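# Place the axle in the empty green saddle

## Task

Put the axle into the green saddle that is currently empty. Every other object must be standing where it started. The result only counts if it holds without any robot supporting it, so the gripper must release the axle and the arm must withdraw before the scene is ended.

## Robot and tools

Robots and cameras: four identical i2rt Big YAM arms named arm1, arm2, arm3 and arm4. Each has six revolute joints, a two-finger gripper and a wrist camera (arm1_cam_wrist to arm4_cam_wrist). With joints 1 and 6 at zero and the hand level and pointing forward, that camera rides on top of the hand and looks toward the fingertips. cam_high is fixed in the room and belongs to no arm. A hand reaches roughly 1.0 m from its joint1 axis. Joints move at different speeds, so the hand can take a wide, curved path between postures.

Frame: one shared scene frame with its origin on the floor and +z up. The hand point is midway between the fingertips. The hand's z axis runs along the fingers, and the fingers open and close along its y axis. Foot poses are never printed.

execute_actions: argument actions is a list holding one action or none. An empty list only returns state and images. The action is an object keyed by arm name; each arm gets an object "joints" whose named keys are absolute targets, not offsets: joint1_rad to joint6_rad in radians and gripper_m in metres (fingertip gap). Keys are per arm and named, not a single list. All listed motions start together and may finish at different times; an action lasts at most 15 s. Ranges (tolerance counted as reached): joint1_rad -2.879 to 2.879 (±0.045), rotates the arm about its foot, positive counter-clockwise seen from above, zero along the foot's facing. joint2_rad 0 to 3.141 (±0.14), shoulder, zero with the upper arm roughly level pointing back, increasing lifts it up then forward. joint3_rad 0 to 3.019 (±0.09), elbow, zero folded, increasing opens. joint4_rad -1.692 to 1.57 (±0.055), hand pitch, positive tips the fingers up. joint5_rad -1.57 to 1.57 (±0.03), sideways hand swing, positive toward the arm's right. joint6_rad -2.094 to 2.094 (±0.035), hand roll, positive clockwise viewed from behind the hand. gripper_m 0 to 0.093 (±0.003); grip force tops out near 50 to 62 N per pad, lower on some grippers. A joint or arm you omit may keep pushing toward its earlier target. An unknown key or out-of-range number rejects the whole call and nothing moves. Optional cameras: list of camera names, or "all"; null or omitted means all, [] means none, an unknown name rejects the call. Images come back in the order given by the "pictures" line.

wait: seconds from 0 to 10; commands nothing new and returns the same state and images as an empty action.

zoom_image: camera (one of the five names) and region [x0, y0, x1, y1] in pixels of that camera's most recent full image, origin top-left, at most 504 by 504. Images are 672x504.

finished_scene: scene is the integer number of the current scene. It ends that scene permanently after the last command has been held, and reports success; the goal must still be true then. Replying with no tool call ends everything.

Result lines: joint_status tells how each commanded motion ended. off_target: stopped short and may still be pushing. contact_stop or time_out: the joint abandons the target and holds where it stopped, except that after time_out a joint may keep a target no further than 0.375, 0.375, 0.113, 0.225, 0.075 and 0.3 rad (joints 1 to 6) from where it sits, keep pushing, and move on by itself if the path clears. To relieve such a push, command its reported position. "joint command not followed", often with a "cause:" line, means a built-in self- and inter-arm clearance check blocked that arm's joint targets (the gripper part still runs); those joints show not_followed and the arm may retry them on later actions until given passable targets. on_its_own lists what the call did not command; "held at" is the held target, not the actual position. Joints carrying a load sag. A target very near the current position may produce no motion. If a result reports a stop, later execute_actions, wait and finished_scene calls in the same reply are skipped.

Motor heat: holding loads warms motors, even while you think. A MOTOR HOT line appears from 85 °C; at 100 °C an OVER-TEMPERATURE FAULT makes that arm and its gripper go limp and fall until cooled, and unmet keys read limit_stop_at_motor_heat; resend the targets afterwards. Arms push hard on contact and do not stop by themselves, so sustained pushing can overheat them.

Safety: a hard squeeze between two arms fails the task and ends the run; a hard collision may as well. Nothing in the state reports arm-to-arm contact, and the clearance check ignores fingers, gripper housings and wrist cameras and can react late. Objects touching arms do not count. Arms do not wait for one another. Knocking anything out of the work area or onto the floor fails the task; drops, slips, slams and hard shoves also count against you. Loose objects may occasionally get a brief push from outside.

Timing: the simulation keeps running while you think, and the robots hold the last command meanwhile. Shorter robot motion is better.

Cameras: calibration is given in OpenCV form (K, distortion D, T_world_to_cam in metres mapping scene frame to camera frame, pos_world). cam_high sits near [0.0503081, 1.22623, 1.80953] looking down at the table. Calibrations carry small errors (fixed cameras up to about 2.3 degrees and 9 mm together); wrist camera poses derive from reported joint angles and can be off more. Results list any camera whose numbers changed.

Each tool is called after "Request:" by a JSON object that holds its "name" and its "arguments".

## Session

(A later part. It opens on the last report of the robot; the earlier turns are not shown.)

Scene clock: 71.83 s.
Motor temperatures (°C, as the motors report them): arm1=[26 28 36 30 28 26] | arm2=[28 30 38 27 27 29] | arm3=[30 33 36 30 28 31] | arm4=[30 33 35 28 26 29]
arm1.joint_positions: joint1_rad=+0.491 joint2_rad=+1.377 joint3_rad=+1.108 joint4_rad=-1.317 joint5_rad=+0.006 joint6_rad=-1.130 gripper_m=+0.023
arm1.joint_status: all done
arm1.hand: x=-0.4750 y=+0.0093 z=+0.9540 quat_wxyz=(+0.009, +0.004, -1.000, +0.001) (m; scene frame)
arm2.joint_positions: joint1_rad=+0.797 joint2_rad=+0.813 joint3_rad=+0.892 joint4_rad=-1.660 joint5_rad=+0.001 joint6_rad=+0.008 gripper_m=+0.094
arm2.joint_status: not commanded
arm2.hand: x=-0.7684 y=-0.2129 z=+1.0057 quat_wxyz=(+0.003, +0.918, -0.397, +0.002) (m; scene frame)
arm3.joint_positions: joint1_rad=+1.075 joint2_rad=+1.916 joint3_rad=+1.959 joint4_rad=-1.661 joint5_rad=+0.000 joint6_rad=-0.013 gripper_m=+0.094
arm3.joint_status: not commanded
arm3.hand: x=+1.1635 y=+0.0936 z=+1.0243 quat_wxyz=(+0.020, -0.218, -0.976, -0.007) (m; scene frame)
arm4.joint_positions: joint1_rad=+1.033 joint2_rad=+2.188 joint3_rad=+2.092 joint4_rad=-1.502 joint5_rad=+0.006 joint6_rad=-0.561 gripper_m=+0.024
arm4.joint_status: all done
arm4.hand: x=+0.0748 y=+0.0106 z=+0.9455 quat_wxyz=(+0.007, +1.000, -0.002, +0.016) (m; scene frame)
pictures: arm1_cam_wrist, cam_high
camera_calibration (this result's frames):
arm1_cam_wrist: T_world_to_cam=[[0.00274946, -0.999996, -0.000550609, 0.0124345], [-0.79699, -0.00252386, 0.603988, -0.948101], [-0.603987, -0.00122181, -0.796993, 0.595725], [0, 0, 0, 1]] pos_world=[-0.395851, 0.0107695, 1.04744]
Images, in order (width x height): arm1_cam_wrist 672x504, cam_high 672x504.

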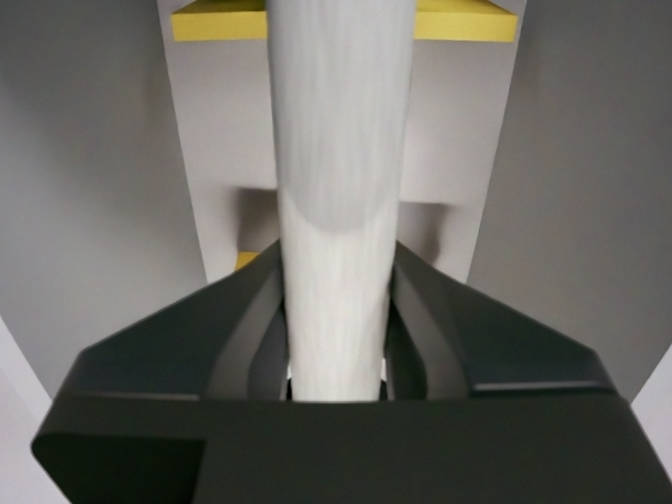

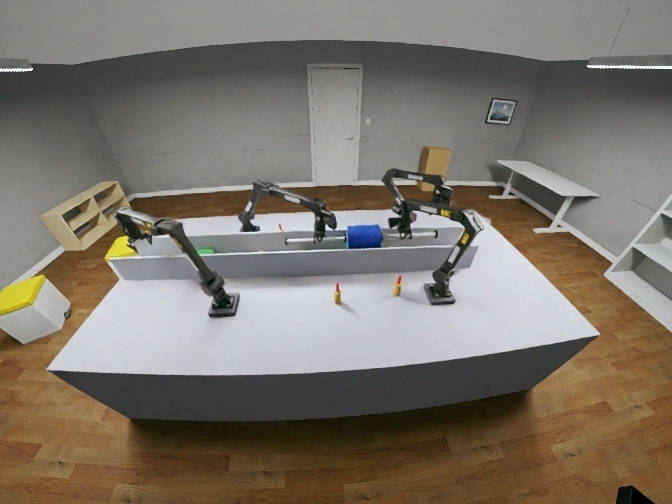

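Request:
{"name": "execute_actions", "arguments": {"actions": [{"arm1":{"joints":{"joint2_rad":1.44,"joint3_rad":0.97,"joint4_rad":-1.05}},"arm4":{"joints":{"joint2_rad":2.17,"joint3_rad":1.93,"joint4_rad":-1.27}}}], "cameras": []}}

Request:
{"name": "execute_actions", "arguments": {"actions": [{"arm1":{"joints":{"gripper_m":0.09}}}], "cameras": []}}

Request:
{"name": "execute_actions", "arguments": {"actions": [{"arm1":{"joints":{"joint2_rad":1.36,"joint3_rad":1.14,"joint4_rad":-1.34}}}], "cameras": []}}

Request:
{"name": "execute_actions", "arguments": {"actions": [{"arm1":{"joints":{"joint1_rad":0.149,"joint2_rad":1.28,"joint3_rad":1.05,"joint4_rad":-1.33,"joint6_rad":-1.466}}}], "cameras": ["arm1_cam_wrist"]}}

Scene clock: 87.90 s.
Motor temperatures (°C, as the motors report them): arm1=[26 28 39 30 28 26] | arm2=[28 30 39 27 27 29] | arm3=[30 33 36 30 28 31] | arm4=[30 34 38 28 26 29]
arm1.joint_positions: joint1_rad=+0.490 joint2_rad=+1.457 joint3_rad=+0.958 joint4_rad=-1.057 joint5_rad=+0.003 joint6_rad=-1.132 gripper_m=+0.023
arm1.joint_status: all done
arm1.hand: x=-0.4737 y=+0.0034 z=+0.8719 quat_wxyz=(+0.002, +0.005, -1.000, +0.014) (m; scene frame)
arm2.joint_positions: joint1_rad=+0.797 joint2_rad=+0.813 joint3_rad=+0.892 joint4_rad=-1.660 joint5_rad=+0.001 joint6_rad=+0.008 gripper_m=+0.094
arm2.joint_status: not commanded
arm2.hand: x=-0.7684 y=-0.2129 z=+1.0057 quat_wxyz=(+0.003, +0.918, -0.397, +0.002) (m; scene frame)
arm3.joint_positions: joint1_rad=+1.075 joint2_rad=+1.916 joint3_rad=+1.959 joint4_rad=-1.661 joint5_rad=+0.000 joint6_rad=-0.013 gripper_m=+0.094
arm3.joint_status: not commanded
arm3.hand: x=+1.1635 y=+0.0936 z=+1.0243 quat_wxyz=(+0.020, -0.218, -0.976, -0.007) (m; scene frame)
arm4.joint_positions: joint1_rad=+1.035 joint2_rad=+2.205 joint3_rad=+1.920 joint4_rad=-1.289 joint5_rad=-0.004 joint6_rad=-0.560 gripper_m=+0.024
arm4.joint_status: all done
arm4.hand: x=+0.0763 y=+0.0064 z=+0.8702 quat_wxyz=(+0.004, +1.000, -0.002, +0.003) (m; scene frame)
pictures: none
No camera images: the call's "cameras" was empty. Leave "cameras" out to get every camera's image.

Scene clock: 88.60 s.
Motor temperatures (°C, as the motors report them): arm1=[26 28 39 30 28 26] | arm2=[28 30 39 27 27 29] | arm3=[30 33 36 30 28 31] | arm4=[30 34 38 28 26 29]
arm1.joint_positions: joint1_rad=+0.490 joint2_rad=+1.448 joint3_rad=+0.958 joint4_rad=-1.056 joint5_rad=+0.003 joint6_rad=-1.132 gripper_m=+0.090
arm1.joint_status: all done
arm1.hand: x=-0.4733 y=+0.0029 z=+0.8752 quat_wxyz=(+0.000, +0.005, -1.000, +0.019) (m; scene frame)
arm2.joint_positions: joint1_rad=+0.797 joint2_rad=+0.813 joint3_rad=+0.892 joint4_rad=-1.660 joint5_rad=+0.001 joint6_rad=+0.008 gripper_m=+0.094
arm2.joint_status: not commanded
arm2.hand: x=-0.7684 y=-0.2129 z=+1.0057 quat_wxyz=(+0.003, +0.918, -0.397, +0.002) (m; scene frame)
arm3.joint_positions: joint1_rad=+1.075 joint2_rad=+1.916 joint3_rad=+1.959 joint4_rad=-1.661 joint5_rad=+0.000 joint6_rad=-0.013 gripper_m=+0.094
arm3.joint_status: not commanded
arm3.hand: x=+1.1635 y=+0.0936 z=+1.0243 quat_wxyz=(+0.020, -0.218, -0.976, -0.007) (m; scene frame)
arm4.joint_positions: joint1_rad=+1.035 joint2_rad=+2.202 joint3_rad=+1.920 joint4_rad=-1.287 joint5_rad=-0.004 joint6_rad=-0.560 gripper_m=+0.024
arm4.joint_status: not commanded
arm4.hand: x=+0.0755 y=+0.0065 z=+0.8719 quat_wxyz=(+0.004, +1.000, -0.002, +0.001) (m; scene frame)
pictures: none
No camera images: the call's "cameras" was empty. Leave "cameras" out to get every camera's image.

Scene clock: 89.60 s.
Motor temperatures (°C, as the motors report them): arm1=[26 28 39 30 28 26] | arm2=[28 30 39 27 27 29] | arm3=[30 33 36 30 28 31] | arm4=[30 34 38 28 26 29]
arm1.joint_positions: joint1_rad=+0.490 joint2_rad=+1.346 joint3_rad=+1.119 joint4_rad=-1.331 joint5_rad=+0.003 joint6_rad=-1.132 gripper_m=+0.090
arm1.joint_status: all done
arm1.hand: x=-0.4756 y=+0.0105 z=+0.9687 quat_wxyz=(+0.002, +0.005, -1.000, +0.013) (m; scene frame)
arm2.joint_positions: joint1_rad=+0.797 joint2_rad=+0.813 joint3_rad=+0.892 joint4_rad=-1.660 joint5_rad=+0.001 joint6_rad=+0.008 gripper_m=+0.094
arm2.joint_status: not commanded
arm2.hand: x=-0.7684 y=-0.2129 z=+1.0057 quat_wxyz=(+0.003, +0.918, -0.397, +0.002) (m; scene frame)
arm3.joint_positions: joint1_rad=+1.075 joint2_rad=+1.916 joint3_rad=+1.959 joint4_rad=-1.661 joint5_rad=+0.000 joint6_rad=-0.013 gripper_m=+0.094
arm3.joint_status: not commanded
arm3.hand: x=+1.1635 y=+0.0936 z=+1.0243 quat_wxyz=(+0.020, -0.218, -0.976, -0.007) (m; scene frame)
arm4.joint_positions: joint1_rad=+1.035 joint2_rad=+2.202 joint3_rad=+1.920 joint4_rad=-1.287 joint5_rad=-0.004 joint6_rad=-0.560 gripper_m=+0.024
arm4.joint_status: not commanded
arm4.hand: x=+0.0755 y=+0.0065 z=+0.8719 quat_wxyz=(+0.004, +1.000, -0.002, +0.001) (m; scene frame)
pictures: none
No camera images: the call's "cameras" was empty. Leave "cameras" out to get every camera's image.

Scene clock: 90.97 s.
Motor temperatures (°C, as the motors report them): arm1=[26 28 39 30 28 26] | arm2=[28 30 39 27 27 29] | arm3=[30 34 36 30 28 31] | arm4=[30 34 38 28 26 29]
arm1.joint_positions: joint1_rad=+0.144 joint2_rad=+1.283 joint3_rad=+1.057 joint4_rad=-1.330 joint5_rad=+0.001 joint6_rad=-1.453 gripper_m=+0.090
arm1.joint_status: all done
arm1.hand: x=-0.6034 y=-0.0008 z=+0.9683 quat_wxyz=(+0.003, -0.008, -1.000, +0.014) (m; scene frame)
arm2.joint_positions: joint1_rad=+0.797 joint2_rad=+0.813 joint3_rad=+0.892 joint4_rad=-1.660 joint5_rad=+0.001 joint6_rad=+0.008 gripper_m=+0.094
arm2.joint_status: not commanded
arm2.hand: x=-0.7684 y=-0.2129 z=+1.0057 quat_wxyz=(+0.003, +0.918, -0.397, +0.002) (m; scene frame)
arm3.joint_positions: joint1_rad=+1.075 joint2_rad=+1.916 joint3_rad=+1.959 joint4_rad=-1.661 joint5_rad=+0.000 joint6_rad=-0.013 gripper_m=+0.094
arm3.joint_status: not commanded
arm3.hand: x=+1.1635 y=+0.0936 z=+1.0243 quat_wxyz=(+0.020, -0.218, -0.976, -0.007) (m; scene frame)
arm4.joint_positions: joint1_rad=+1.035 joint2_rad=+2.202 joint3_rad=+1.920 joint4_rad=-1.287 joint5_rad=-0.004 joint6_rad=-0.560 gripper_m=+0.024
arm4.joint_status: not commanded
arm4.hand: x=+0.0755 y=+0.0065 z=+0.8719 quat_wxyz=(+0.004, +1.000, -0.002, +0.001) (m; scene frame)
pictures: arm1_cam_wrist
camera_calibration (this result's frames):
arm1_cam_wrist: T_world_to_cam=[[-0.0218148, -0.999456, 0.024722, -0.0366766], [-0.804034, 0.032235, 0.593709, -1.05337], [-0.594184, -0.00692569, -0.8043, 0.542558], [0, 0, 0, 1]] pos_world=[-0.525362, 0.00105612, 1.06268]
Images, in order (width x height): arm1_cam_wrist 672x504.

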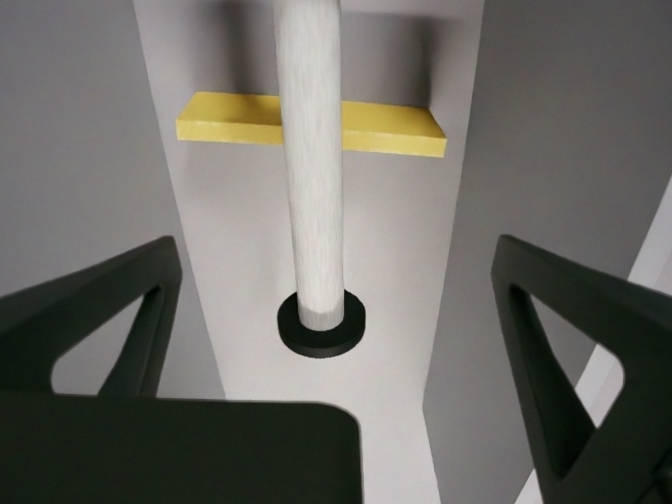

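Request:
{"name": "execute_actions", "arguments": {"actions": [{"arm1":{"joints":{"joint1_rad":-0.005,"joint2_rad":1.36,"joint3_rad":0.85,"joint4_rad":-1.05,"joint6_rad":-1.63}}}], "cameras": ["arm1_cam_wrist"]}}

Request:
{"name": "execute_actions", "arguments": {"actions": [{"arm1":{"joints":{"gripper_m":0}}}], "cameras": ["arm1_cam_wrist"]}}

Scene clock: 96.37 s.
Motor temperatures (°C, as the motors report them): arm1=[26 28 38 30 28 26] | arm2=[28 30 39 27 27 29] | arm3=[30 34 37 30 28 31] | arm4=[30 34 37 28 26 29]
arm1.joint_positions: joint1_rad=-0.012 joint2_rad=+1.359 joint3_rad=+0.845 joint4_rad=-1.060 joint5_rad=+0.001 joint6_rad=-1.617 gripper_m=+0.090
arm1.joint_status: all done
arm1.hand: x=-0.6585 y=+0.0113 z=+0.8684 quat_wxyz=(+0.004, -0.004, -1.000, +0.005) (m; scene frame)
arm2.joint_positions: joint1_rad=+0.797 joint2_rad=+0.813 joint3_rad=+0.892 joint4_rad=-1.660 joint5_rad=+0.001 joint6_rad=+0.008 gripper_m=+0.094
arm2.joint_status: not commanded
arm2.hand: x=-0.7684 y=-0.2129 z=+1.0057 quat_wxyz=(+0.003, +0.918, -0.397, +0.002) (m; scene frame)
arm3.joint_positions: joint1_rad=+1.075 joint2_rad=+1.916 joint3_rad=+1.959 joint4_rad=-1.661 joint5_rad=+0.000 joint6_rad=-0.013 gripper_m=+0.094
arm3.joint_status: not commanded
arm3.hand: x=+1.1635 y=+0.0936 z=+1.0243 quat_wxyz=(+0.020, -0.218, -0.976, -0.007) (m; scene frame)
arm4.joint_positions: joint1_rad=+1.035 joint2_rad=+2.202 joint3_rad=+1.920 joint4_rad=-1.287 joint5_rad=-0.004 joint6_rad=-0.560 gripper_m=+0.024
arm4.joint_status: not commanded
arm4.hand: x=+0.0755 y=+0.0065 z=+0.8719 quat_wxyz=(+0.004, +1.000, -0.002, +0.001) (m; scene frame)
pictures: arm1_cam_wrist
camera_calibration (this result's frames):
arm1_cam_wrist: T_world_to_cam=[[-0.0135421, -0.999883, 0.0070697, -0.00248763], [-0.803645, 0.0150907, 0.594918, -1.03931], [-0.594955, 0.00237492, -0.803756, 0.428502], [0, 0, 0, 1]] pos_world=[-0.580332, 0.012179, 0.962733]
Images, in order (width x height): arm1_cam_wrist 672x504.

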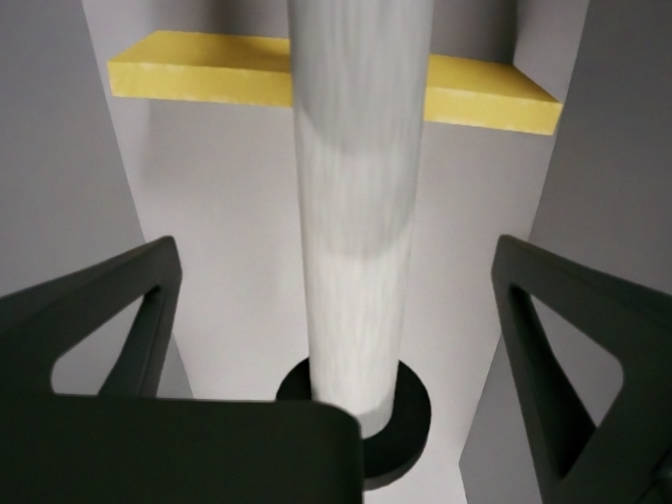

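Scene clock: 97.07 s.
Motor temperatures (°C, as the motors report them): arm1=[26 28 38 30 28 26] | arm2=[28 30 39 27 27 29] | arm3=[30 34 37 30 28 31] | arm4=[30 34 37 28 26 29]
arm1.joint_positions: joint1_rad=-0.012 joint2_rad=+1.359 joint3_rad=+0.846 joint4_rad=-1.047 joint5_rad=+0.002 joint6_rad=-1.623 gripper_m=+0.023
arm1.joint_status: gripper_m off_target (ended at +0.023, target +0.000)
arm1.hand: x=-0.6588 y=+0.0076 z=+0.8691 quat_wxyz=(+0.005, -0.001, -1.000, +0.012) (m; scene frame)
arm2.joint_positions: joint1_rad=+0.797 joint2_rad=+0.813 joint3_rad=+0.892 joint4_rad=-1.660 joint5_rad=+0.001 joint6_rad=+0.008 gripper_m=+0.094
arm2.joint_status: not commanded
arm2.hand: x=-0.7684 y=-0.2129 z=+1.0057 quat_wxyz=(+0.003, +0.918, -0.397, +0.002) (m; scene frame)
arm3.joint_positions: joint1_rad=+1.075 joint2_rad=+1.916 joint3_rad=+1.959 joint4_rad=-1.661 joint5_rad=+0.000 joint6_rad=-0.013 gripper_m=+0.094
arm3.joint_status: not commanded
arm3.hand: x=+1.1635 y=+0.0936 z=+1.0243 quat_wxyz=(+0.020, -0.218, -0.976, -0.007) (m; scene frame)
arm4.joint_positions: joint1_rad=+1.036 joint2_rad=+2.202 joint3_rad=+1.920 joint4_rad=-1.286 joint5_rad=-0.006 joint6_rad=-0.558 gripper_m=+0.024
arm4.joint_status: not commanded
arm4.hand: x=+0.0748 y=+0.0056 z=+0.8719 quat_wxyz=(+0.004, +1.000, -0.003, +0.000) (m; scene frame)
pictures: arm1_cam_wrist
camera_calibration (this result's frames):
arm1_cam_wrist: T_world_to_cam=[[-0.00809914, -0.999729, 0.0218365, -0.0154437], [-0.802521, 0.0195262, 0.596304, -1.04048], [-0.596569, -0.0126947, -0.802462, 0.426758], [0, 0, 0, 1]] pos_world=[-0.580543, 0.0102947, 0.963237]
Images, in order (width x height): arm1_cam_wrist 672x504.

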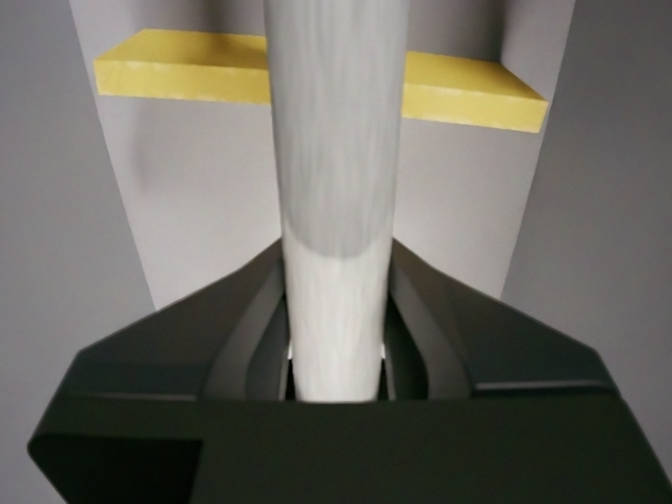

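Request:
{"name": "execute_actions", "arguments": {"actions": [{"arm1":{"joints":{"joint2_rad":1.26,"joint3_rad":1.13,"joint4_rad":-1.39}},"arm4":{"joints":{"joint2_rad":2.1,"joint3_rad":2.19,"joint4_rad":-1.57}}}], "cameras": []}}

Request:
{"name": "execute_actions", "arguments": {"actions": [{"arm1":{"joints":{"joint1_rad":0.267,"joint2_rad":1.29,"joint3_rad":1.155,"joint4_rad":-1.39,"joint6_rad":-1.348}},"arm4":{"joints":{"joint1_rad":0.947,"joint2_rad":1.88,"joint3_rad":1.78,"joint4_rad":-1.41,"joint6_rad":-0.653}}}], "cameras": ["cam_high"]}}

Request:
{"name": "execute_actions", "arguments": {"actions": [{"arm1":{"joints":{"joint1_rad":0.517,"joint2_rad":1.38,"joint3_rad":1.235,"joint4_rad":-1.385,"joint6_rad":-1.098}},"arm4":{"joints":{"joint1_rad":0.827,"joint2_rad":1.69,"joint3_rad":1.5,"joint4_rad":-1.33,"joint6_rad":-0.773}}}], "cameras": ["cam_high"]}}

Scene clock: 110.73 s.
Motor temperatures (°C, as the motors report them): arm1=[26 28 37 30 28 26] | arm2=[28 30 40 27 27 29] | arm3=[30 34 37 30 28 31] | arm4=[30 35 36 28 26 29]
arm1.joint_positions: joint1_rad=-0.003 joint2_rad=+1.276 joint3_rad=+1.076 joint4_rad=-1.375 joint5_rad=+0.002 joint6_rad=-1.623 gripper_m=+0.023
arm1.joint_status: all done
arm1.hand: x=-0.6551 y=+0.0031 z=+0.9784 quat_wxyz=(+0.004, +0.004, -1.000, +0.005) (m; scene frame)
arm2.joint_positions: joint1_rad=+0.797 joint2_rad=+0.813 joint3_rad=+0.892 joint4_rad=-1.660 joint5_rad=+0.001 joint6_rad=+0.008 gripper_m=+0.094
arm2.joint_status: not commanded
arm2.hand: x=-0.7684 y=-0.2129 z=+1.0057 quat_wxyz=(+0.003, +0.918, -0.397, +0.002) (m; scene frame)
arm3.joint_positions: joint1_rad=+1.075 joint2_rad=+1.916 joint3_rad=+1.959 joint4_rad=-1.661 joint5_rad=+0.000 joint6_rad=-0.013 gripper_m=+0.094
arm3.joint_status: not commanded
arm3.hand: x=+1.1635 y=+0.0936 z=+1.0243 quat_wxyz=(+0.020, -0.218, -0.976, -0.007) (m; scene frame)
arm4.joint_positions: joint1_rad=+1.035 joint2_rad=+2.163 joint3_rad=+2.111 joint4_rad=-1.548 joint5_rad=-0.002 joint6_rad=-0.561 gripper_m=+0.024
arm4.joint_status: all done
arm4.hand: x=+0.0782 y=+0.0051 z=+0.9691 quat_wxyz=(+0.011, +1.000, -0.001, +0.015) (m; scene frame)
pictures: none
No camera images: the call's "cameras" was empty. Leave "cameras" out to get every camera's image.

Scene clock: 111.97 s.
Motor temperatures (°C, as the motors report them): arm1=[26 28 37 30 28 26] | arm2=[28 30 40 27 27 29] | arm3=[30 34 37 30 28 31] | arm4=[30 35 36 28 26 29]
arm1.joint_positions: joint1_rad=+0.267 joint2_rad=+1.290 joint3_rad=+1.085 joint4_rad=-1.385 joint5_rad=+0.005 joint6_rad=-1.355 gripper_m=+0.023
arm1.joint_status: all done
arm1.hand: x=-0.5616 y=+0.0100 z=+0.9761 quat_wxyz=(+0.008, +0.005, -1.000, -0.002) (m; scene frame)
arm2.joint_positions: joint1_rad=+0.797 joint2_rad=+0.813 joint3_rad=+0.892 joint4_rad=-1.660 joint5_rad=+0.001 joint6_rad=+0.008 gripper_m=+0.094
arm2.joint_status: not commanded
arm2.hand: x=-0.7684 y=-0.2129 z=+1.0057 quat_wxyz=(+0.003, +0.918, -0.397, +0.002) (m; scene frame)
arm3.joint_positions: joint1_rad=+1.075 joint2_rad=+1.916 joint3_rad=+1.959 joint4_rad=-1.661 joint5_rad=+0.000 joint6_rad=-0.013 gripper_m=+0.094
arm3.joint_status: not commanded
arm3.hand: x=+1.1635 y=+0.0936 z=+1.0243 quat_wxyz=(+0.020, -0.218, -0.976, -0.007) (m; scene frame)
arm4.joint_positions: joint1_rad=+0.940 joint2_rad=+1.949 joint3_rad=+1.760 joint4_rad=-1.418 joint5_rad=+0.010 joint6_rad=-0.657 gripper_m=+0.024
arm4.joint_status: all done
arm4.hand: x=+0.1732 y=+0.0143 z=+0.9689 quat_wxyz=(+0.009, +1.000, -0.001, +0.020) (m; scene frame)
pictures: cam_high
Images, in order (width x height): cam_high 672x504.

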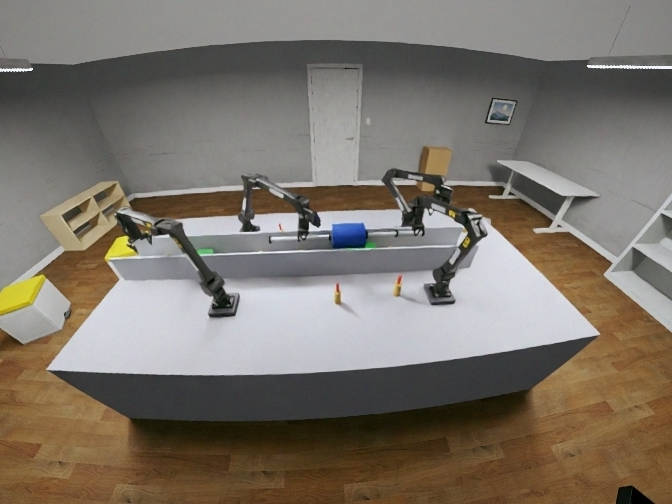

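Scene clock: 113.10 s.
Motor temperatures (°C, as the motors report them): arm1=[26 28 38 30 28 26] | arm2=[28 30 40 27 27 29] | arm3=[30 34 37 30 28 31] | arm4=[30 35 36 28 26 29]
arm1.joint_positions: joint1_rad=+0.518 joint2_rad=+1.390 joint3_rad=+1.169 joint4_rad=-1.378 joint5_rad=-0.001 joint6_rad=-1.108 gripper_m=+0.023
arm1.joint_status: all done
arm1.hand: x=-0.4621 y=+0.0091 z=+0.9715 quat_wxyz=(+0.010, +0.006, -1.000, -0.006) (m; scene frame)
arm2.joint_positions: joint1_rad=+0.797 joint2_rad=+0.813 joint3_rad=+0.892 joint4_rad=-1.660 joint5_rad=+0.001 joint6_rad=+0.008 gripper_m=+0.094
arm2.joint_status: not commanded
arm2.hand: x=-0.7684 y=-0.2129 z=+1.0057 quat_wxyz=(+0.003, +0.918, -0.397, +0.002) (m; scene frame)
arm3.joint_positions: joint1_rad=+1.075 joint2_rad=+1.916 joint3_rad=+1.959 joint4_rad=-1.661 joint5_rad=+0.000 joint6_rad=-0.013 gripper_m=+0.094
arm3.joint_status: not commanded
arm3.hand: x=+1.1635 y=+0.0936 z=+1.0243 quat_wxyz=(+0.020, -0.218, -0.976, -0.007) (m; scene frame)
arm4.joint_positions: joint1_rad=+0.818 joint2_rad=+1.749 joint3_rad=+1.482 joint4_rad=-1.336 joint5_rad=+0.013 joint6_rad=-0.782 gripper_m=+0.024
arm4.joint_status: all done
arm4.hand: x=+0.2743 y=+0.0159 z=+0.9741 quat_wxyz=(+0.009, +1.000, +0.001, +0.018) (m; scene frame)
pictures: cam_high
Images, in order (width x height): cam_high 672x504.

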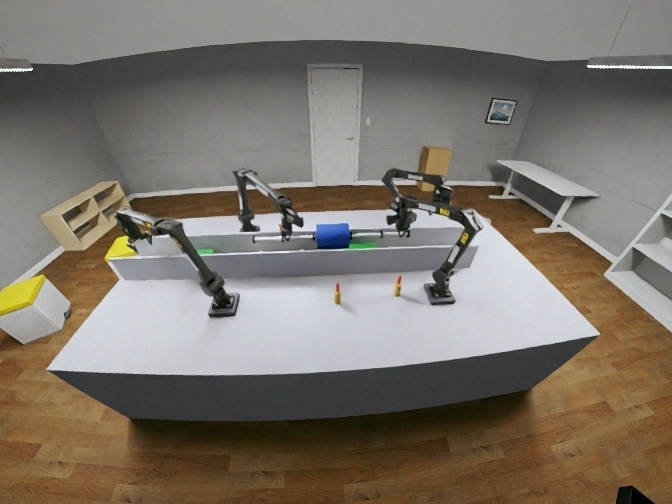

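Request:
{"name": "execute_actions", "arguments": {"actions": [{"arm1":{"joints":{"joint1_rad":0.72,"joint2_rad":1.53,"joint3_rad":1.405,"joint4_rad":-1.37,"joint6_rad":-0.895}},"arm4":{"joints":{"joint1_rad":0.67,"joint2_rad":1.48,"joint3_rad":1.27,"joint4_rad":-1.275,"joint6_rad":-0.9375}},"arm3":{"joints":{"joint2_rad":0.8,"joint3_rad":0.95,"joint4_rad":-1.67}}}], "cameras": []}}

Request:
{"name": "execute_actions", "arguments": {"actions": [{"arm1":{"joints":{"joint1_rad":0.895,"joint2_rad":1.735,"joint3_rad":1.665,"joint4_rad":-1.42,"joint6_rad":-0.72}},"arm4":{"joints":{"joint1_rad":0.412,"joint2_rad":1.335,"joint3_rad":1.117,"joint4_rad":-1.27,"joint6_rad":-1.194}},"arm3":{"joints":{"joint1_rad":-1.0,"joint6_rad":0.6}}}], "cameras": []}}

Request:
{"name": "execute_actions", "arguments": {"actions": [{"arm1":{"joints":{"joint1_rad":1.02,"joint2_rad":1.99,"joint3_rad":2.055,"joint4_rad":-1.545,"joint6_rad":-0.594}},"arm4":{"joints":{"joint1_rad":0.09,"joint2_rad":1.27,"joint3_rad":1.05,"joint4_rad":-1.27,"joint6_rad":-1.515}}}], "cameras": ["cam_high"]}}

Scene clock: 119.70 s.
Motor temperatures (°C, as the motors report them): arm1=[26 29 40 30 28 26] | arm2=[28 30 40 27 27 29] | arm3=[30 34 37 30 28 31] | arm4=[30 34 36 28 27 29]
arm1.joint_positions: joint1_rad=+0.719 joint2_rad=+1.546 joint3_rad=+1.335 joint4_rad=-1.369 joint5_rad=-0.005 joint6_rad=-0.904 gripper_m=+0.023
arm1.joint_status: all done
arm1.hand: x=-0.3554 y=+0.0007 z=+0.9700 quat_wxyz=(+0.004, +0.005, -1.000, +0.002) (m; scene frame)
arm2.joint_positions: joint1_rad=+0.797 joint2_rad=+0.813 joint3_rad=+0.892 joint4_rad=-1.660 joint5_rad=+0.001 joint6_rad=+0.008 gripper_m=+0.094
arm2.joint_status: not commanded
arm2.hand: x=-0.7684 y=-0.2129 z=+1.0057 quat_wxyz=(+0.003, +0.918, -0.397, +0.002) (m; scene frame)
arm3.joint_positions: joint1_rad=+1.075 joint2_rad=+0.810 joint3_rad=+0.939 joint4_rad=-1.669 joint5_rad=+0.000 joint6_rad=-0.013 gripper_m=+0.094
arm3.joint_status: all done
arm3.hand: x=+0.8148 y=+0.2633 z=+1.0428 quat_wxyz=(-0.017, -0.218, -0.976, +0.002) (m; scene frame)
arm4.joint_positions: joint1_rad=+0.659 joint2_rad=+1.532 joint3_rad=+1.243 joint4_rad=-1.283 joint5_rad=+0.014 joint6_rad=-0.943 gripper_m=+0.024
arm4.joint_status: all done
arm4.hand: x=+0.3813 y=+0.0084 z=+0.9869 quat_wxyz=(-0.002, +1.000, +0.002, +0.008) (m; scene frame)
pictures: none
No camera images: the call's "cameras" was empty. Leave "cameras" out to get every camera's image.

Scene clock: 123.53 s.
Motor temperatures (°C, as the motors report them): arm1=[26 29 41 30 28 26] | arm2=[28 30 40 27 27 29] | arm3=[30 33 37 30 28 31] | arm4=[30 34 36 28 27 29]
arm1.joint_positions: joint1_rad=+0.891 joint2_rad=+1.752 joint3_rad=+1.594 joint4_rad=-1.424 joint5_rad=-0.003 joint6_rad=-0.730 gripper_m=+0.023
arm1.joint_status: all done
arm1.hand: x=-0.2398 y=+0.0016 z=+0.9693 quat_wxyz=(+0.007, +0.004, -1.000, +0.002) (m; scene frame)
arm2.joint_positions: joint1_rad=+0.797 joint2_rad=+0.813 joint3_rad=+0.892 joint4_rad=-1.660 joint5_rad=+0.001 joint6_rad=+0.008 gripper_m=+0.094
arm2.joint_status: not commanded
arm2.hand: x=-0.7684 y=-0.2129 z=+1.0057 quat_wxyz=(+0.003, +0.918, -0.397, +0.002) (m; scene frame)
arm3.joint_positions: joint1_rad=-0.441 joint2_rad=+0.807 joint3_rad=+0.932 joint4_rad=-1.673 joint5_rad=+0.000 joint6_rad=+0.569 gripper_m=+0.094
arm3.joint_status: joint1_rad time_out (moved -1.516 of -2.075); the others done
arm3.on_its_own: joint1_rad is held at -0.432, not at your -1.000, since a time_out
arm3.hand: x=+0.5630 y=+0.1713 z=+1.0395 quat_wxyz=(-0.009, -0.955, -0.297, +0.005) (m; scene frame)
arm4.joint_positions: joint1_rad=+0.412 joint2_rad=+1.387 joint3_rad=+1.091 joint4_rad=-1.275 joint5_rad=+0.017 joint6_rad=-1.192 gripper_m=+0.024
arm4.joint_status: all done
arm4.hand: x=+0.4981 y=+0.0087 z=+0.9884 quat_wxyz=(-0.001, +1.000, +0.002, +0.010) (m; scene frame)
pictures: none
joint command not followed: on one or more control steps a check withheld the commanded joint targets of the arm3 arm, and it was not sent them on those steps.
cause: the commanded joint targets would bring a part of the robot too close to another arm (this arm's wrist (the part past joint 4) and the other arm's wrist (the part past joint 4), along the way the arms are being sent); next, command targets that bring no part of the robot closer to that arm.
No camera images: the call's "cameras" was empty. Leave "cameras" out to get every camera's image.

not run: a stop came earlier in this reply.

Fold arm3 tighter first.

Request:
{"name": "execute_actions", "arguments": {"actions": [{"arm3":{"joints":{"joint2_rad":0.3,"joint3_rad":0.6,"joint4_rad":-1.67}}}], "cameras": []}}

Request:
{"name": "execute_actions", "arguments": {"actions": [{"arm3":{"joints":{"joint1_rad":-1.3}}}], "cameras": []}}

Request:
{"name": "execute_actions", "arguments": {"actions": [{"arm1":{"joints":{"joint1_rad":1.02,"joint2_rad":1.99,"joint3_rad":2.065,"joint4_rad":-1.55,"joint6_rad":-0.594}},"arm4":{"joints":{"joint1_rad":0.09,"joint2_rad":1.27,"joint3_rad":1.03,"joint4_rad":-1.25,"joint6_rad":-1.515}}}], "cameras": ["cam_high"]}}

Scene clock: 128.27 s.
Motor temperatures (°C, as the motors report them): arm1=[26 29 42 30 28 26] | arm2=[28 30 40 27 27 29] | arm3=[30 33 37 30 28 31] | arm4=[30 34 36 28 27 29]
arm1.joint_positions: joint1_rad=+0.891 joint2_rad=+1.752 joint3_rad=+1.594 joint4_rad=-1.424 joint5_rad=-0.003 joint6_rad=-0.730 gripper_m=+0.023
arm1.joint_status: not commanded
arm1.hand: x=-0.2398 y=+0.0016 z=+0.9693 quat_wxyz=(+0.007, +0.004, -1.000, +0.002) (m; scene frame)
arm2.joint_positions: joint1_rad=+0.797 joint2_rad=+0.813 joint3_rad=+0.892 joint4_rad=-1.660 joint5_rad=+0.001 joint6_rad=+0.008 gripper_m=+0.094
arm2.joint_status: not commanded
arm2.hand: x=-0.7684 y=-0.2129 z=+1.0057 quat_wxyz=(+0.003, +0.918, -0.397, +0.002) (m; scene frame)
arm3.joint_positions: joint1_rad=-0.441 joint2_rad=+0.301 joint3_rad=+0.591 joint4_rad=-1.672 joint5_rad=+0.000 joint6_rad=+0.569 gripper_m=+0.094
arm3.joint_status: all done
arm3.on_its_own: joint1_rad is held at -0.432, not at your -1.000, since a time_out
arm3.hand: x=+0.6028 y=+0.2648 z=+0.9624 quat_wxyz=(-0.072, -0.951, -0.296, +0.058) (m; scene frame)
arm4.joint_positions: joint1_rad=+0.412 joint2_rad=+1.387 joint3_rad=+1.091 joint4_rad=-1.275 joint5_rad=+0.017 joint6_rad=-1.192 gripper_m=+0.024
arm4.joint_status: not commanded
arm4.hand: x=+0.4981 y=+0.0087 z=+0.9884 quat_wxyz=(-0.001, +1.000, +0.002, +0.010) (m; scene frame)
pictures: none
No camera images: the call's "cameras" was empty. Leave "cameras" out to get every camera's image.

Scene clock: 129.67 s.
Motor temperatures (°C, as the motors report them): arm1=[26 30 42 30 28 26] | arm2=[28 30 40 27 27 29] | arm3=[30 33 36 30 28 31] | arm4=[30 33 36 28 27 29]
arm1.joint_positions: joint1_rad=+0.891 joint2_rad=+1.752 joint3_rad=+1.594 joint4_rad=-1.424 joint5_rad=-0.003 joint6_rad=-0.730 gripper_m=+0.023
arm1.joint_status: not commanded
arm1.hand: x=-0.2398 y=+0.0016 z=+0.9693 quat_wxyz=(+0.007, +0.004, -1.000, +0.002) (m; scene frame)
arm2.joint_positions: joint1_rad=+0.797 joint2_rad=+0.813 joint3_rad=+0.892 joint4_rad=-1.660 joint5_rad=+0.001 joint6_rad=+0.008 gripper_m=+0.094
arm2.joint_status: not commanded
arm2.hand: x=-0.7684 y=-0.2129 z=+1.0057 quat_wxyz=(+0.003, +0.918, -0.397, +0.002) (m; scene frame)
arm3.joint_positions: joint1_rad=-1.291 joint2_rad=+0.301 joint3_rad=+0.591 joint4_rad=-1.672 joint5_rad=+0.000 joint6_rad=+0.569 gripper_m=+0.094
arm3.joint_status: all done
arm3.hand: x=+0.5513 y=+0.3209 z=+0.9622 quat_wxyz=(-0.040, -0.988, +0.122, +0.083) (m; scene frame)
arm4.joint_positions: joint1_rad=+0.412 joint2_rad=+1.387 joint3_rad=+1.091 joint4_rad=-1.275 joint5_rad=+0.017 joint6_rad=-1.192 gripper_m=+0.024
arm4.joint_status: not commanded
arm4.hand: x=+0.4981 y=+0.0087 z=+0.9884 quat_wxyz=(-0.001, +1.000, +0.002, +0.010) (m; scene frame)
pictures: none
No camera images: the call's "cameras" was empty. Leave "cameras" out to get every camera's image.

Scene clock: 130.87 s.
Motor temperatures (°C, as the motors report them): arm1=[26 30 42 30 28 26] | arm2=[28 30 40 27 27 29] | arm3=[30 33 36 30 28 31] | arm4=[30 33 36 28 27 29]
arm1.joint_positions: joint1_rad=+1.024 joint2_rad=+2.010 joint3_rad=+1.992 joint4_rad=-1.547 joint5_rad=-0.005 joint6_rad=-0.596 gripper_m=+0.023
arm1.joint_status: all done
arm1.hand: x=-0.1163 y=+0.0045 z=+0.9753 quat_wxyz=(+0.000, +0.004, -1.000, +0.007) (m; scene frame)
arm2.joint_positions: joint1_rad=+0.797 joint2_rad=+0.813 joint3_rad=+0.892 joint4_rad=-1.660 joint5_rad=+0.001 joint6_rad=+0.008 gripper_m=+0.094
arm2.joint_status: not commanded
arm2.hand: x=-0.7684 y=-0.2129 z=+1.0057 quat_wxyz=(+0.003, +0.918, -0.397, +0.002) (m; scene frame)
arm3.joint_positions: joint1_rad=-1.291 joint2_rad=+0.301 joint3_rad=+0.591 joint4_rad=-1.672 joint5_rad=+0.000 joint6_rad=+0.569 gripper_m=+0.094
arm3.joint_status: not commanded
arm3.hand: x=+0.5513 y=+0.3209 z=+0.9622 quat_wxyz=(-0.040, -0.988, +0.122, +0.083) (m; scene frame)
arm4.joint_positions: joint1_rad=+0.081 joint2_rad=+1.329 joint3_rad=+1.010 joint4_rad=-1.257 joint5_rad=+0.012 joint6_rad=-1.514 gripper_m=+0.024
arm4.joint_status: all done
arm4.hand: x=+0.6228 y=+0.0088 z=+0.9798 quat_wxyz=(+0.004, +1.000, -0.002, +0.009) (m; scene frame)
pictures: cam_high
Images, in order (width x height): cam_high 672x504.

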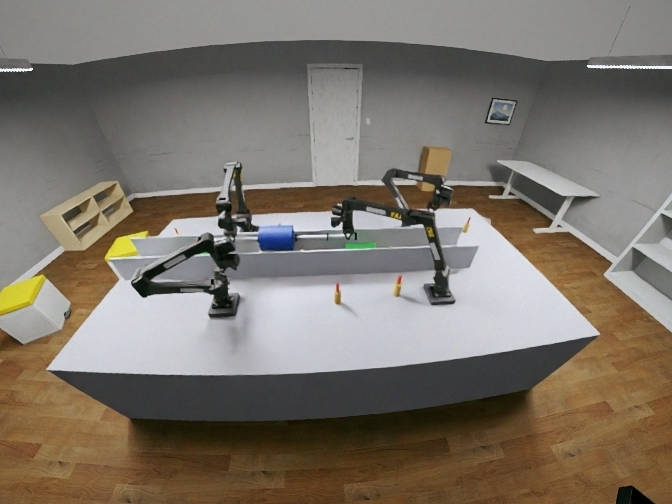

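Request:
{"name": "execute_actions", "arguments": {"actions": [{"arm3":{"joints":{"joint2_rad":1.82,"joint3_rad":1.95,"joint4_rad":-1.66,"joint6_rad":0.655}}}], "cameras": []}}

Request:
{"name": "execute_actions", "arguments": {"actions": [{"arm3":{"joints":{"joint1_rad":-0.957}}}], "cameras": ["cam_high","arm3_cam_wrist"]}}

Scene clock: 140.43 s.
Motor temperatures (°C, as the motors report them): arm1=[26 31 43 30 28 26] | arm2=[28 30 40 27 27 29] | arm3=[30 32 36 30 28 31] | arm4=[30 33 36 28 27 29]
arm1.joint_positions: joint1_rad=+1.024 joint2_rad=+2.010 joint3_rad=+1.992 joint4_rad=-1.547 joint5_rad=-0.005 joint6_rad=-0.596 gripper_m=+0.023
arm1.joint_status: not commanded
arm1.hand: x=-0.1163 y=+0.0045 z=+0.9753 quat_wxyz=(+0.000, +0.004, -1.000, +0.007) (m; scene frame)
arm2.joint_positions: joint1_rad=+0.797 joint2_rad=+0.813 joint3_rad=+0.892 joint4_rad=-1.660 joint5_rad=+0.001 joint6_rad=+0.008 gripper_m=+0.094
arm2.joint_status: not commanded
arm2.hand: x=-0.7684 y=-0.2129 z=+1.0057 quat_wxyz=(+0.003, +0.918, -0.397, +0.002) (m; scene frame)
arm3.joint_positions: joint1_rad=-1.291 joint2_rad=+1.844 joint3_rad=+1.902 joint4_rad=-1.663 joint5_rad=+0.000 joint6_rad=+0.643 gripper_m=+0.094
arm3.joint_status: all done
arm3.hand: x=+0.1050 y=+0.1718 z=+1.0373 quat_wxyz=(+0.009, -0.987, +0.159, -0.017) (m; scene frame)
arm4.joint_positions: joint1_rad=+0.081 joint2_rad=+1.329 joint3_rad=+1.010 joint4_rad=-1.257 joint5_rad=+0.012 joint6_rad=-1.514 gripper_m=+0.024
arm4.joint_status: not commanded
arm4.hand: x=+0.6228 y=+0.0088 z=+0.9798 quat_wxyz=(+0.004, +1.000, -0.002, +0.009) (m; scene frame)
pictures: none
No camera images: the call's "cameras" was empty. Leave "cameras" out to get every camera's image.

Scene clock: 141.80 s.
Motor temperatures (°C, as the motors report them): arm1=[26 31 44 30 28 26] | arm2=[28 30 40 27 27 29] | arm3=[30 32 37 30 28 31] | arm4=[30 33 36 28 27 29]
arm1.joint_positions: joint1_rad=+1.024 joint2_rad=+2.010 joint3_rad=+1.992 joint4_rad=-1.547 joint5_rad=-0.005 joint6_rad=-0.596 gripper_m=+0.023
arm1.joint_status: not commanded
arm1.hand: x=-0.1163 y=+0.0045 z=+0.9753 quat_wxyz=(+0.000, +0.004, -1.000, +0.007) (m; scene frame)
arm2.joint_positions: joint1_rad=+0.797 joint2_rad=+0.813 joint3_rad=+0.892 joint4_rad=-1.660 joint5_rad=+0.001 joint6_rad=+0.008 gripper_m=+0.094
arm2.joint_status: not commanded
arm2.hand: x=-0.7684 y=-0.2129 z=+1.0057 quat_wxyz=(+0.003, +0.918, -0.397, +0.002) (m; scene frame)
arm3.joint_positions: joint1_rad=-0.957 joint2_rad=+1.844 joint3_rad=+1.902 joint4_rad=-1.663 joint5_rad=-0.002 joint6_rad=+0.644 gripper_m=+0.094
arm3.joint_status: all done
arm3.hand: x=+0.1931 y=+0.0063 z=+1.0375 quat_wxyz=(+0.010, -1.000, -0.006, -0.017) (m; scene frame)
arm4.joint_positions: joint1_rad=+0.081 joint2_rad=+1.329 joint3_rad=+1.010 joint4_rad=-1.257 joint5_rad=+0.012 joint6_rad=-1.514 gripper_m=+0.024
arm4.joint_status: not commanded
arm4.hand: x=+0.6228 y=+0.0088 z=+0.9798 quat_wxyz=(+0.004, +1.000, -0.002, +0.009) (m; scene frame)
pictures: arm3_cam_wrist, cam_high
camera_calibration (this result's frames):
arm3_cam_wrist: T_world_to_cam=[[-0.0126535, 0.999574, 0.0262905, -0.033498], [0.774514, -0.00683189, 0.632519, -0.806617], [0.63243, 0.028366, -0.774098, 0.805517], [0, 0, 0, 1]] pos_world=[0.11488, 0.0051238, 1.13463]
Images, in order (width x height): arm3_cam_wrist 672x504, cam_high 672x504.

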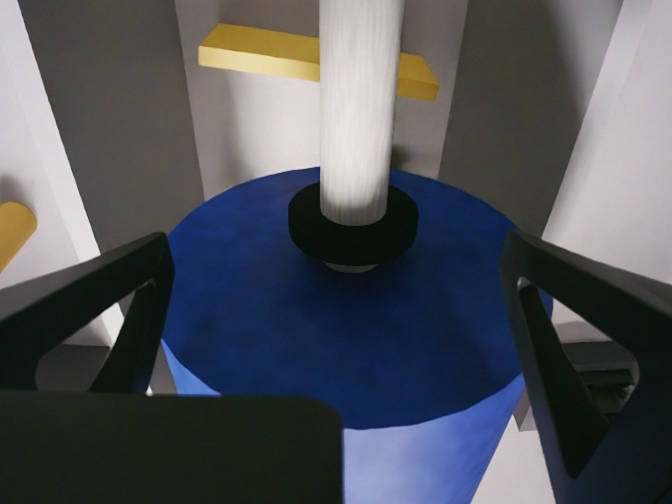

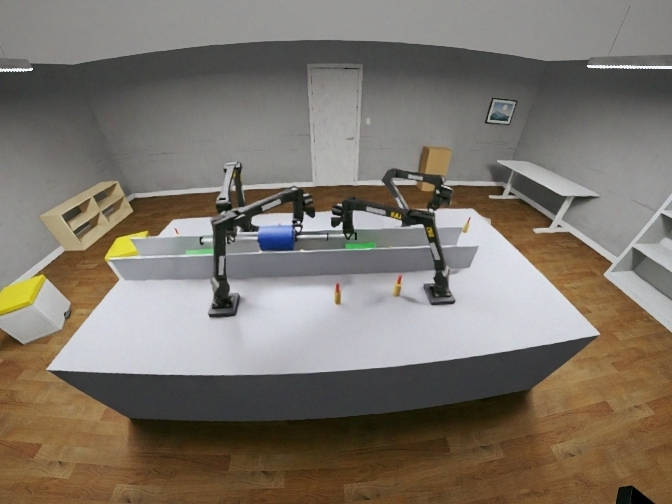

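Request:
{"name": "execute_actions", "arguments": {"actions": [{"arm3":{"joints":{"joint1_rad":-0.985,"joint2_rad":1.85,"joint3_rad":1.745,"joint4_rad":-1.44,"joint6_rad":0.635}}}], "cameras": ["arm3_cam_wrist"]}}

Request:
{"name": "execute_actions", "arguments": {"actions": [{"arm3":{"joints":{"gripper_m":0}}}], "cameras": ["arm3_cam_wrist"]}}

Scene clock: 145.67 s.
Motor temperatures (°C, as the motors report them): arm1=[26 32 44 30 28 26] | arm2=[28 30 40 27 27 29] | arm3=[30 33 37 30 28 31] | arm4=[30 33 36 28 27 29]
arm1.joint_positions: joint1_rad=+1.024 joint2_rad=+2.010 joint3_rad=+1.992 joint4_rad=-1.547 joint5_rad=-0.005 joint6_rad=-0.596 gripper_m=+0.023
arm1.joint_status: not commanded
arm1.hand: x=-0.1163 y=+0.0045 z=+0.9753 quat_wxyz=(+0.000, +0.004, -1.000, +0.007) (m; scene frame)
arm2.joint_positions: joint1_rad=+0.797 joint2_rad=+0.813 joint3_rad=+0.892 joint4_rad=-1.660 joint5_rad=+0.001 joint6_rad=+0.008 gripper_m=+0.094
arm2.joint_status: not commanded
arm2.hand: x=-0.7684 y=-0.2129 z=+1.0057 quat_wxyz=(+0.003, +0.918, -0.397, +0.002) (m; scene frame)
arm3.joint_positions: joint1_rad=-0.977 joint2_rad=+1.860 joint3_rad=+1.730 joint4_rad=-1.451 joint5_rad=-0.002 joint6_rad=+0.644 gripper_m=+0.094
arm3.joint_status: all done
arm3.hand: x=+0.1797 y=+0.0103 z=+0.9631 quat_wxyz=(+0.003, -1.000, +0.004, -0.007) (m; scene frame)
arm4.joint_positions: joint1_rad=+0.081 joint2_rad=+1.329 joint3_rad=+1.010 joint4_rad=-1.257 joint5_rad=+0.012 joint6_rad=-1.514 gripper_m=+0.024
arm4.joint_status: not commanded
arm4.hand: x=+0.6228 y=+0.0088 z=+0.9798 quat_wxyz=(+0.004, +1.000, -0.002, +0.009) (m; scene frame)
pictures: arm3_cam_wrist
camera_calibration (this result's frames):
arm3_cam_wrist: T_world_to_cam=[[0.0079694, 0.999894, 0.0121967, -0.0258903], [0.786129, -0.0138029, 0.617908, -0.737072], [0.61801, 0.00466385, -0.786156, 0.770742], [0, 0, 0, 1]] pos_world=[0.103314, 0.0121192, 1.06168]
Images, in order (width x height): arm3_cam_wrist 672x504.

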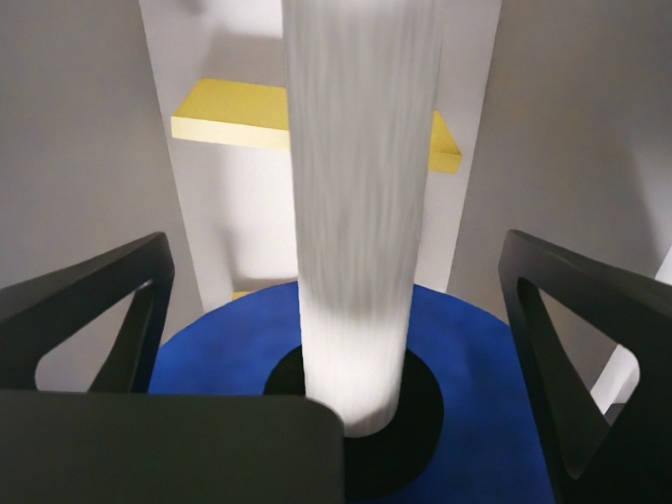

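Scene clock: 146.40 s.
Motor temperatures (°C, as the motors report them): arm1=[26 32 44 30 28 26] | arm2=[28 30 40 27 27 29] | arm3=[30 33 37 30 28 31] | arm4=[30 33 36 28 27 29]
arm1.joint_positions: joint1_rad=+1.023 joint2_rad=+2.010 joint3_rad=+1.994 joint4_rad=-1.549 joint5_rad=+0.000 joint6_rad=-0.598 gripper_m=+0.023
arm1.joint_status: not commanded
arm1.hand: x=-0.1174 y=+0.0030 z=+0.9757 quat_wxyz=(+0.001, +0.004, -1.000, +0.008) (m; scene frame)
arm2.joint_positions: joint1_rad=+0.797 joint2_rad=+0.813 joint3_rad=+0.892 joint4_rad=-1.660 joint5_rad=+0.001 joint6_rad=+0.008 gripper_m=+0.094
arm2.joint_status: not commanded
arm2.hand: x=-0.7684 y=-0.2129 z=+1.0057 quat_wxyz=(+0.003, +0.918, -0.397, +0.002) (m; scene frame)
arm3.joint_positions: joint1_rad=-0.980 joint2_rad=+1.860 joint3_rad=+1.729 joint4_rad=-1.452 joint5_rad=+0.003 joint6_rad=+0.641 gripper_m=+0.023
arm3.joint_status: gripper_m off_target (ended at +0.023, target +0.000)
arm3.hand: x=+0.1785 y=+0.0130 z=+0.9626 quat_wxyz=(+0.006, -1.000, +0.004, -0.007) (m; scene frame)
arm4.joint_positions: joint1_rad=+0.083 joint2_rad=+1.329 joint3_rad=+1.008 joint4_rad=-1.258 joint5_rad=+0.009 joint6_rad=-1.515 gripper_m=+0.024
arm4.joint_status: not commanded
arm4.hand: x=+0.6215 y=+0.0077 z=+0.9789 quat_wxyz=(+0.006, +1.000, -0.001, +0.007) (m; scene frame)
pictures: arm3_cam_wrist
camera_calibration (this result's frames):
arm3_cam_wrist: T_world_to_cam=[[0.00827864, 0.999807, 0.0178178, -0.0340361], [0.786929, -0.017508, 0.616795, -0.734771], [0.616988, 0.00891512, -0.786922, 0.771879], [0, 0, 0, 1]] pos_world=[0.102255, 0.0142837, 1.06122]
Images, in order (width x height): arm3_cam_wrist 672x504.

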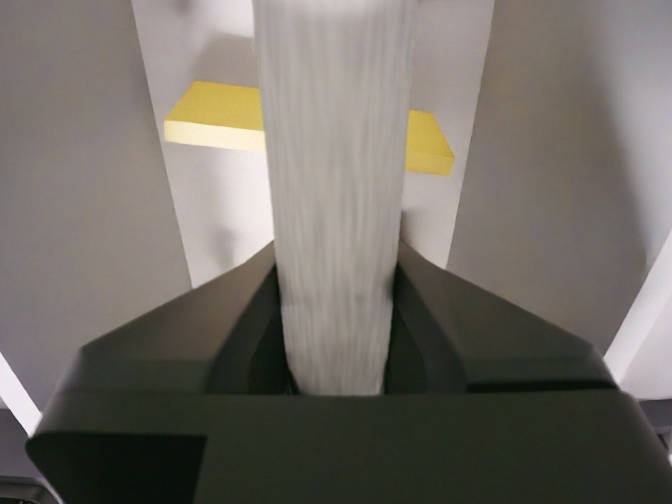

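Request:
{"name": "execute_actions", "arguments": {"actions": [{"arm3":{"joints":{"joint2_rad":1.81,"joint3_rad":1.82}},"arm4":{"joints":{"gripper_m":0.09}}}], "cameras": []}}

Request:
{"name": "execute_actions", "arguments": {"actions": [{"arm4":{"joints":{"joint3_rad":1.3,"joint4_rad":-1.55}}}], "cameras": []}}

Request:
{"name": "execute_actions", "arguments": {"actions": [{"arm4":{"joints":{"joint1_rad":0.38,"joint2_rad":1.36,"joint3_rad":1.35,"joint6_rad":1.92}}}], "cameras": ["arm4_cam_wrist","cam_high"]}}

Scene clock: 152.47 s.
Motor temperatures (°C, as the motors report them): arm1=[26 32 44 30 28 26] | arm2=[28 30 41 27 27 29] | arm3=[30 34 37 30 28 31] | arm4=[30 33 36 28 27 29]
arm1.joint_positions: joint1_rad=+1.021 joint2_rad=+1.987 joint3_rad=+2.020 joint4_rad=-1.563 joint5_rad=+0.010 joint6_rad=-0.603 gripper_m=+0.023
arm1.joint_status: not commanded
arm1.hand: x=-0.1180 y=+0.0000 z=+0.9997 quat_wxyz=(-0.010, +0.005, -1.000, +0.022) (m; scene frame)
arm2.joint_positions: joint1_rad=+0.797 joint2_rad=+0.813 joint3_rad=+0.892 joint4_rad=-1.660 joint5_rad=+0.001 joint6_rad=+0.008 gripper_m=+0.094
arm2.joint_status: not commanded
arm2.hand: x=-0.7684 y=-0.2129 z=+1.0057 quat_wxyz=(+0.003, +0.918, -0.397, +0.002) (m; scene frame)
arm3.joint_positions: joint1_rad=-0.980 joint2_rad=+1.907 joint3_rad=+1.729 joint4_rad=-1.432 joint5_rad=+0.006 joint6_rad=+0.646 gripper_m=+0.023
arm3.joint_status: joint3_rad time_out (moved +0.000 of +0.091); the others done
arm3.on_its_own: joint3_rad reads +1.729 and still pushes toward +1.820 since a time_out
arm3.hand: x=+0.1730 y=+0.0095 z=+0.9362 quat_wxyz=(+0.015, -1.000, +0.006, -0.017) (m; scene frame)
arm4.joint_positions: joint1_rad=+0.083 joint2_rad=+1.283 joint3_rad=+1.008 joint4_rad=-1.257 joint5_rad=+0.004 joint6_rad=-1.515 gripper_m=+0.090
arm4.joint_status: all done
arm4.hand: x=+0.6205 y=+0.0068 z=+0.9944 quat_wxyz=(-0.017, +1.000, +0.000, +0.003) (m; scene frame)
pictures: none
No camera images: the call's "cameras" was empty. Leave "cameras" out to get every camera's image.

not run: a stop came earlier in this reply.

not run: a stop came earlier in this reply.

Request:
{"name": "execute_actions", "arguments": {"actions": [{"arm3":{"joints":{"joint2_rad":1.74,"joint3_rad":1.8}},"arm1":{"joints":{"joint2_rad":2.03,"joint3_rad":1.98}},"arm4":{"joints":{"joint3_rad":1.3,"joint4_rad":-1.55}}}], "cameras": ["cam_high"]}}

Request:
{"name": "execute_actions", "arguments": {"actions": [{"arm4":{"joints":{"joint1_rad":0.38,"joint2_rad":1.36,"joint3_rad":1.35,"joint6_rad":1.92}}}], "cameras": ["arm4_cam_wrist","cam_high"]}}

Scene clock: 157.33 s.
Motor temperatures (°C, as the motors report them): arm1=[26 32 43 30 28 26] | arm2=[28 30 41 27 27 29] | arm3=[30 35 39 30 28 31] | arm4=[30 33 37 28 27 29]
arm1.joint_positions: joint1_rad=+1.021 joint2_rad=+1.987 joint3_rad=+2.004 joint4_rad=-1.556 joint5_rad=+0.008 joint6_rad=-0.603 gripper_m=+0.023
arm1.joint_status: all done
arm1.hand: x=-0.1194 y=+0.0014 z=+0.9935 quat_wxyz=(-0.007, +0.005, -1.000, +0.019) (m; scene frame)
arm2.joint_positions: joint1_rad=+0.797 joint2_rad=+0.813 joint3_rad=+0.892 joint4_rad=-1.660 joint5_rad=+0.001 joint6_rad=+0.008 gripper_m=+0.094
arm2.joint_status: not commanded
arm2.hand: x=-0.7684 y=-0.2129 z=+1.0057 quat_wxyz=(+0.003, +0.918, -0.397, +0.002) (m; scene frame)
arm3.joint_positions: joint1_rad=-0.981 joint2_rad=+1.904 joint3_rad=+1.729 joint4_rad=-1.432 joint5_rad=+0.006 joint6_rad=+0.646 gripper_m=+0.023
arm3.joint_status: joint2_rad time_out (moved -0.003 of -0.167); the others done
arm3.on_its_own: joint2_rad reads +1.904 and still pushes toward +1.740 since a time_out
arm3.hand: x=+0.1729 y=+0.0100 z=+0.9376 quat_wxyz=(+0.014, -1.000, +0.007, -0.016) (m; scene frame)
arm4.joint_positions: joint1_rad=+0.083 joint2_rad=+1.278 joint3_rad=+1.254 joint4_rad=-1.540 joint5_rad=+0.004 joint6_rad=-1.515 gripper_m=+0.090
arm4.joint_status: all done
arm4.hand: x=+0.6198 y=+0.0118 z=+1.0886 quat_wxyz=(-0.001, +1.000, +0.000, +0.004) (m; scene frame)
pictures: cam_high
Images, in order (width x height): cam_high 672x504.

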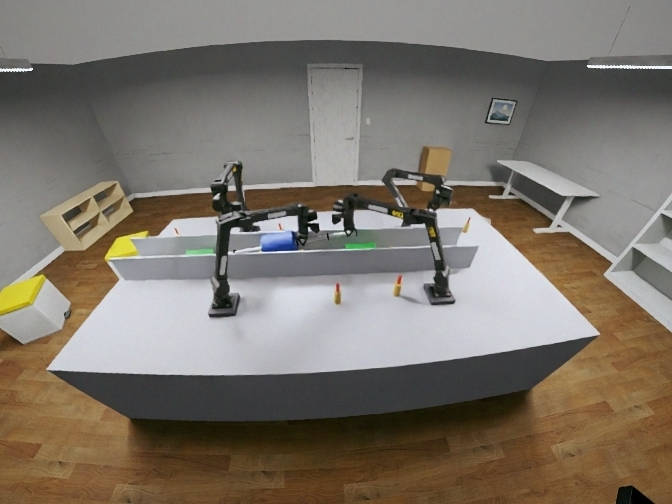

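not run: a stop came earlier in this reply.

It's tilted; regrip quickly with arm4.

Request:
{"name": "execute_actions", "arguments": {"actions": [{"arm4":{"joints":{"joint1_rad":0.38,"joint2_rad":1.36,"joint3_rad":1.2,"joint4_rad":-1.4,"joint6_rad":1.92}}}], "cameras": ["arm4_cam_wrist","arm3_cam_wrist"]}}

Scene clock: 161.93 s.
Motor temperatures (°C, as the motors report them): arm1=[26 32 42 30 28 26] | arm2=[28 30 41 27 27 29] | arm3=[30 36 39 30 28 31] | arm4=[30 32 37 28 27 29]
arm1.joint_positions: joint1_rad=+1.021 joint2_rad=+1.987 joint3_rad=+2.004 joint4_rad=-1.556 joint5_rad=+0.008 joint6_rad=-0.603 gripper_m=+0.023
arm1.joint_status: not commanded
arm1.hand: x=-0.1194 y=+0.0014 z=+0.9935 quat_wxyz=(-0.007, +0.005, -1.000, +0.019) (m; scene frame)
arm2.joint_positions: joint1_rad=+0.797 joint2_rad=+0.813 joint3_rad=+0.892 joint4_rad=-1.660 joint5_rad=+0.001 joint6_rad=+0.008 gripper_m=+0.094
arm2.joint_status: not commanded
arm2.hand: x=-0.7684 y=-0.2129 z=+1.0057 quat_wxyz=(+0.003, +0.918, -0.397, +0.002) (m; scene frame)
arm3.joint_positions: joint1_rad=-0.981 joint2_rad=+1.904 joint3_rad=+1.729 joint4_rad=-1.432 joint5_rad=+0.006 joint6_rad=+0.646 gripper_m=+0.023
arm3.joint_status: not commanded
arm3.on_its_own: joint2_rad reads +1.904 and still pushes toward +1.740 since a time_out
arm3.hand: x=+0.1729 y=+0.0100 z=+0.9376 quat_wxyz=(+0.014, -1.000, +0.007, -0.016) (m; scene frame)
arm4.joint_positions: joint1_rad=+0.387 joint2_rad=+1.369 joint3_rad=+1.202 joint4_rad=-1.411 joint5_rad=+0.001 joint6_rad=+1.912 gripper_m=+0.090
arm4.joint_status: all done
arm4.hand: x=+0.5034 y=+0.0136 z=+1.0362 quat_wxyz=(-0.004, +0.009, -1.000, +0.006) (m; scene frame)
pictures: arm3_cam_wrist, arm4_cam_wrist
camera_calibration (this result's frames):
arm3_cam_wrist: T_world_to_cam=[[0.0137599, 0.999284, 0.0352561, -0.0478495], [0.7755, -0.032923, 0.630489, -0.725726], [0.631198, 0.0186656, -0.775397, 0.742395], [0, 0, 0, 1]] pos_world=[0.0948609, 0.0100648, 1.0349]
arm4_cam_wrist: T_world_to_cam=[[0.00340077, -0.999737, 0.0226654, -0.00879787], [-0.806267, 0.0106665, 0.591455, -0.202366], [-0.591542, -0.0202858, -0.806019, 1.25672], [0, 0, 0, 1]] pos_world=[0.580269, 0.0188565, 1.13283]
Images, in order (width x height): arm3_cam_wrist 672x504, arm4_cam_wrist 672x504.

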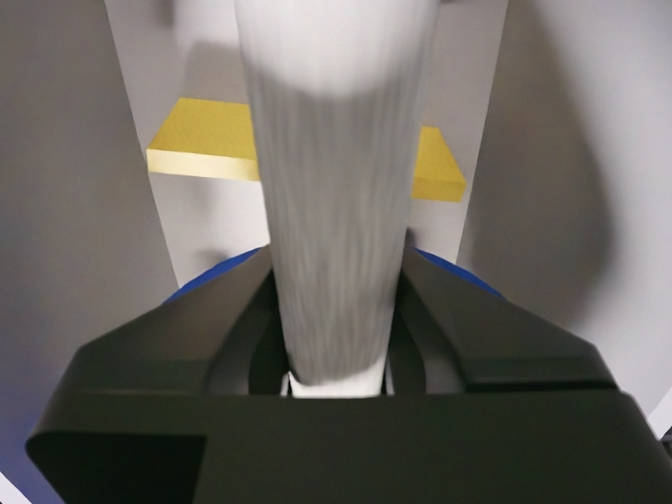

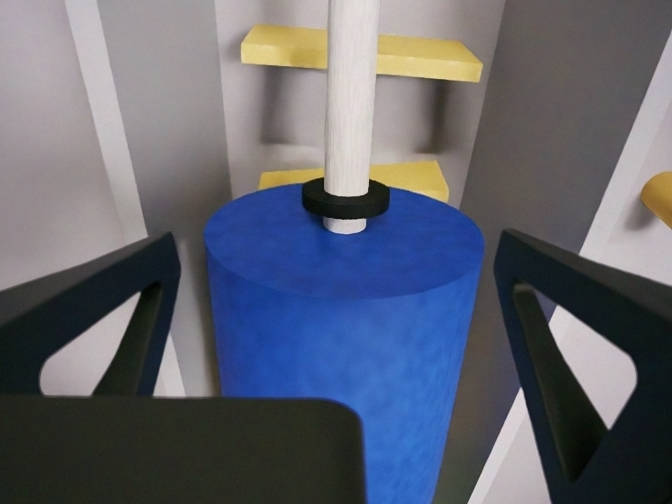

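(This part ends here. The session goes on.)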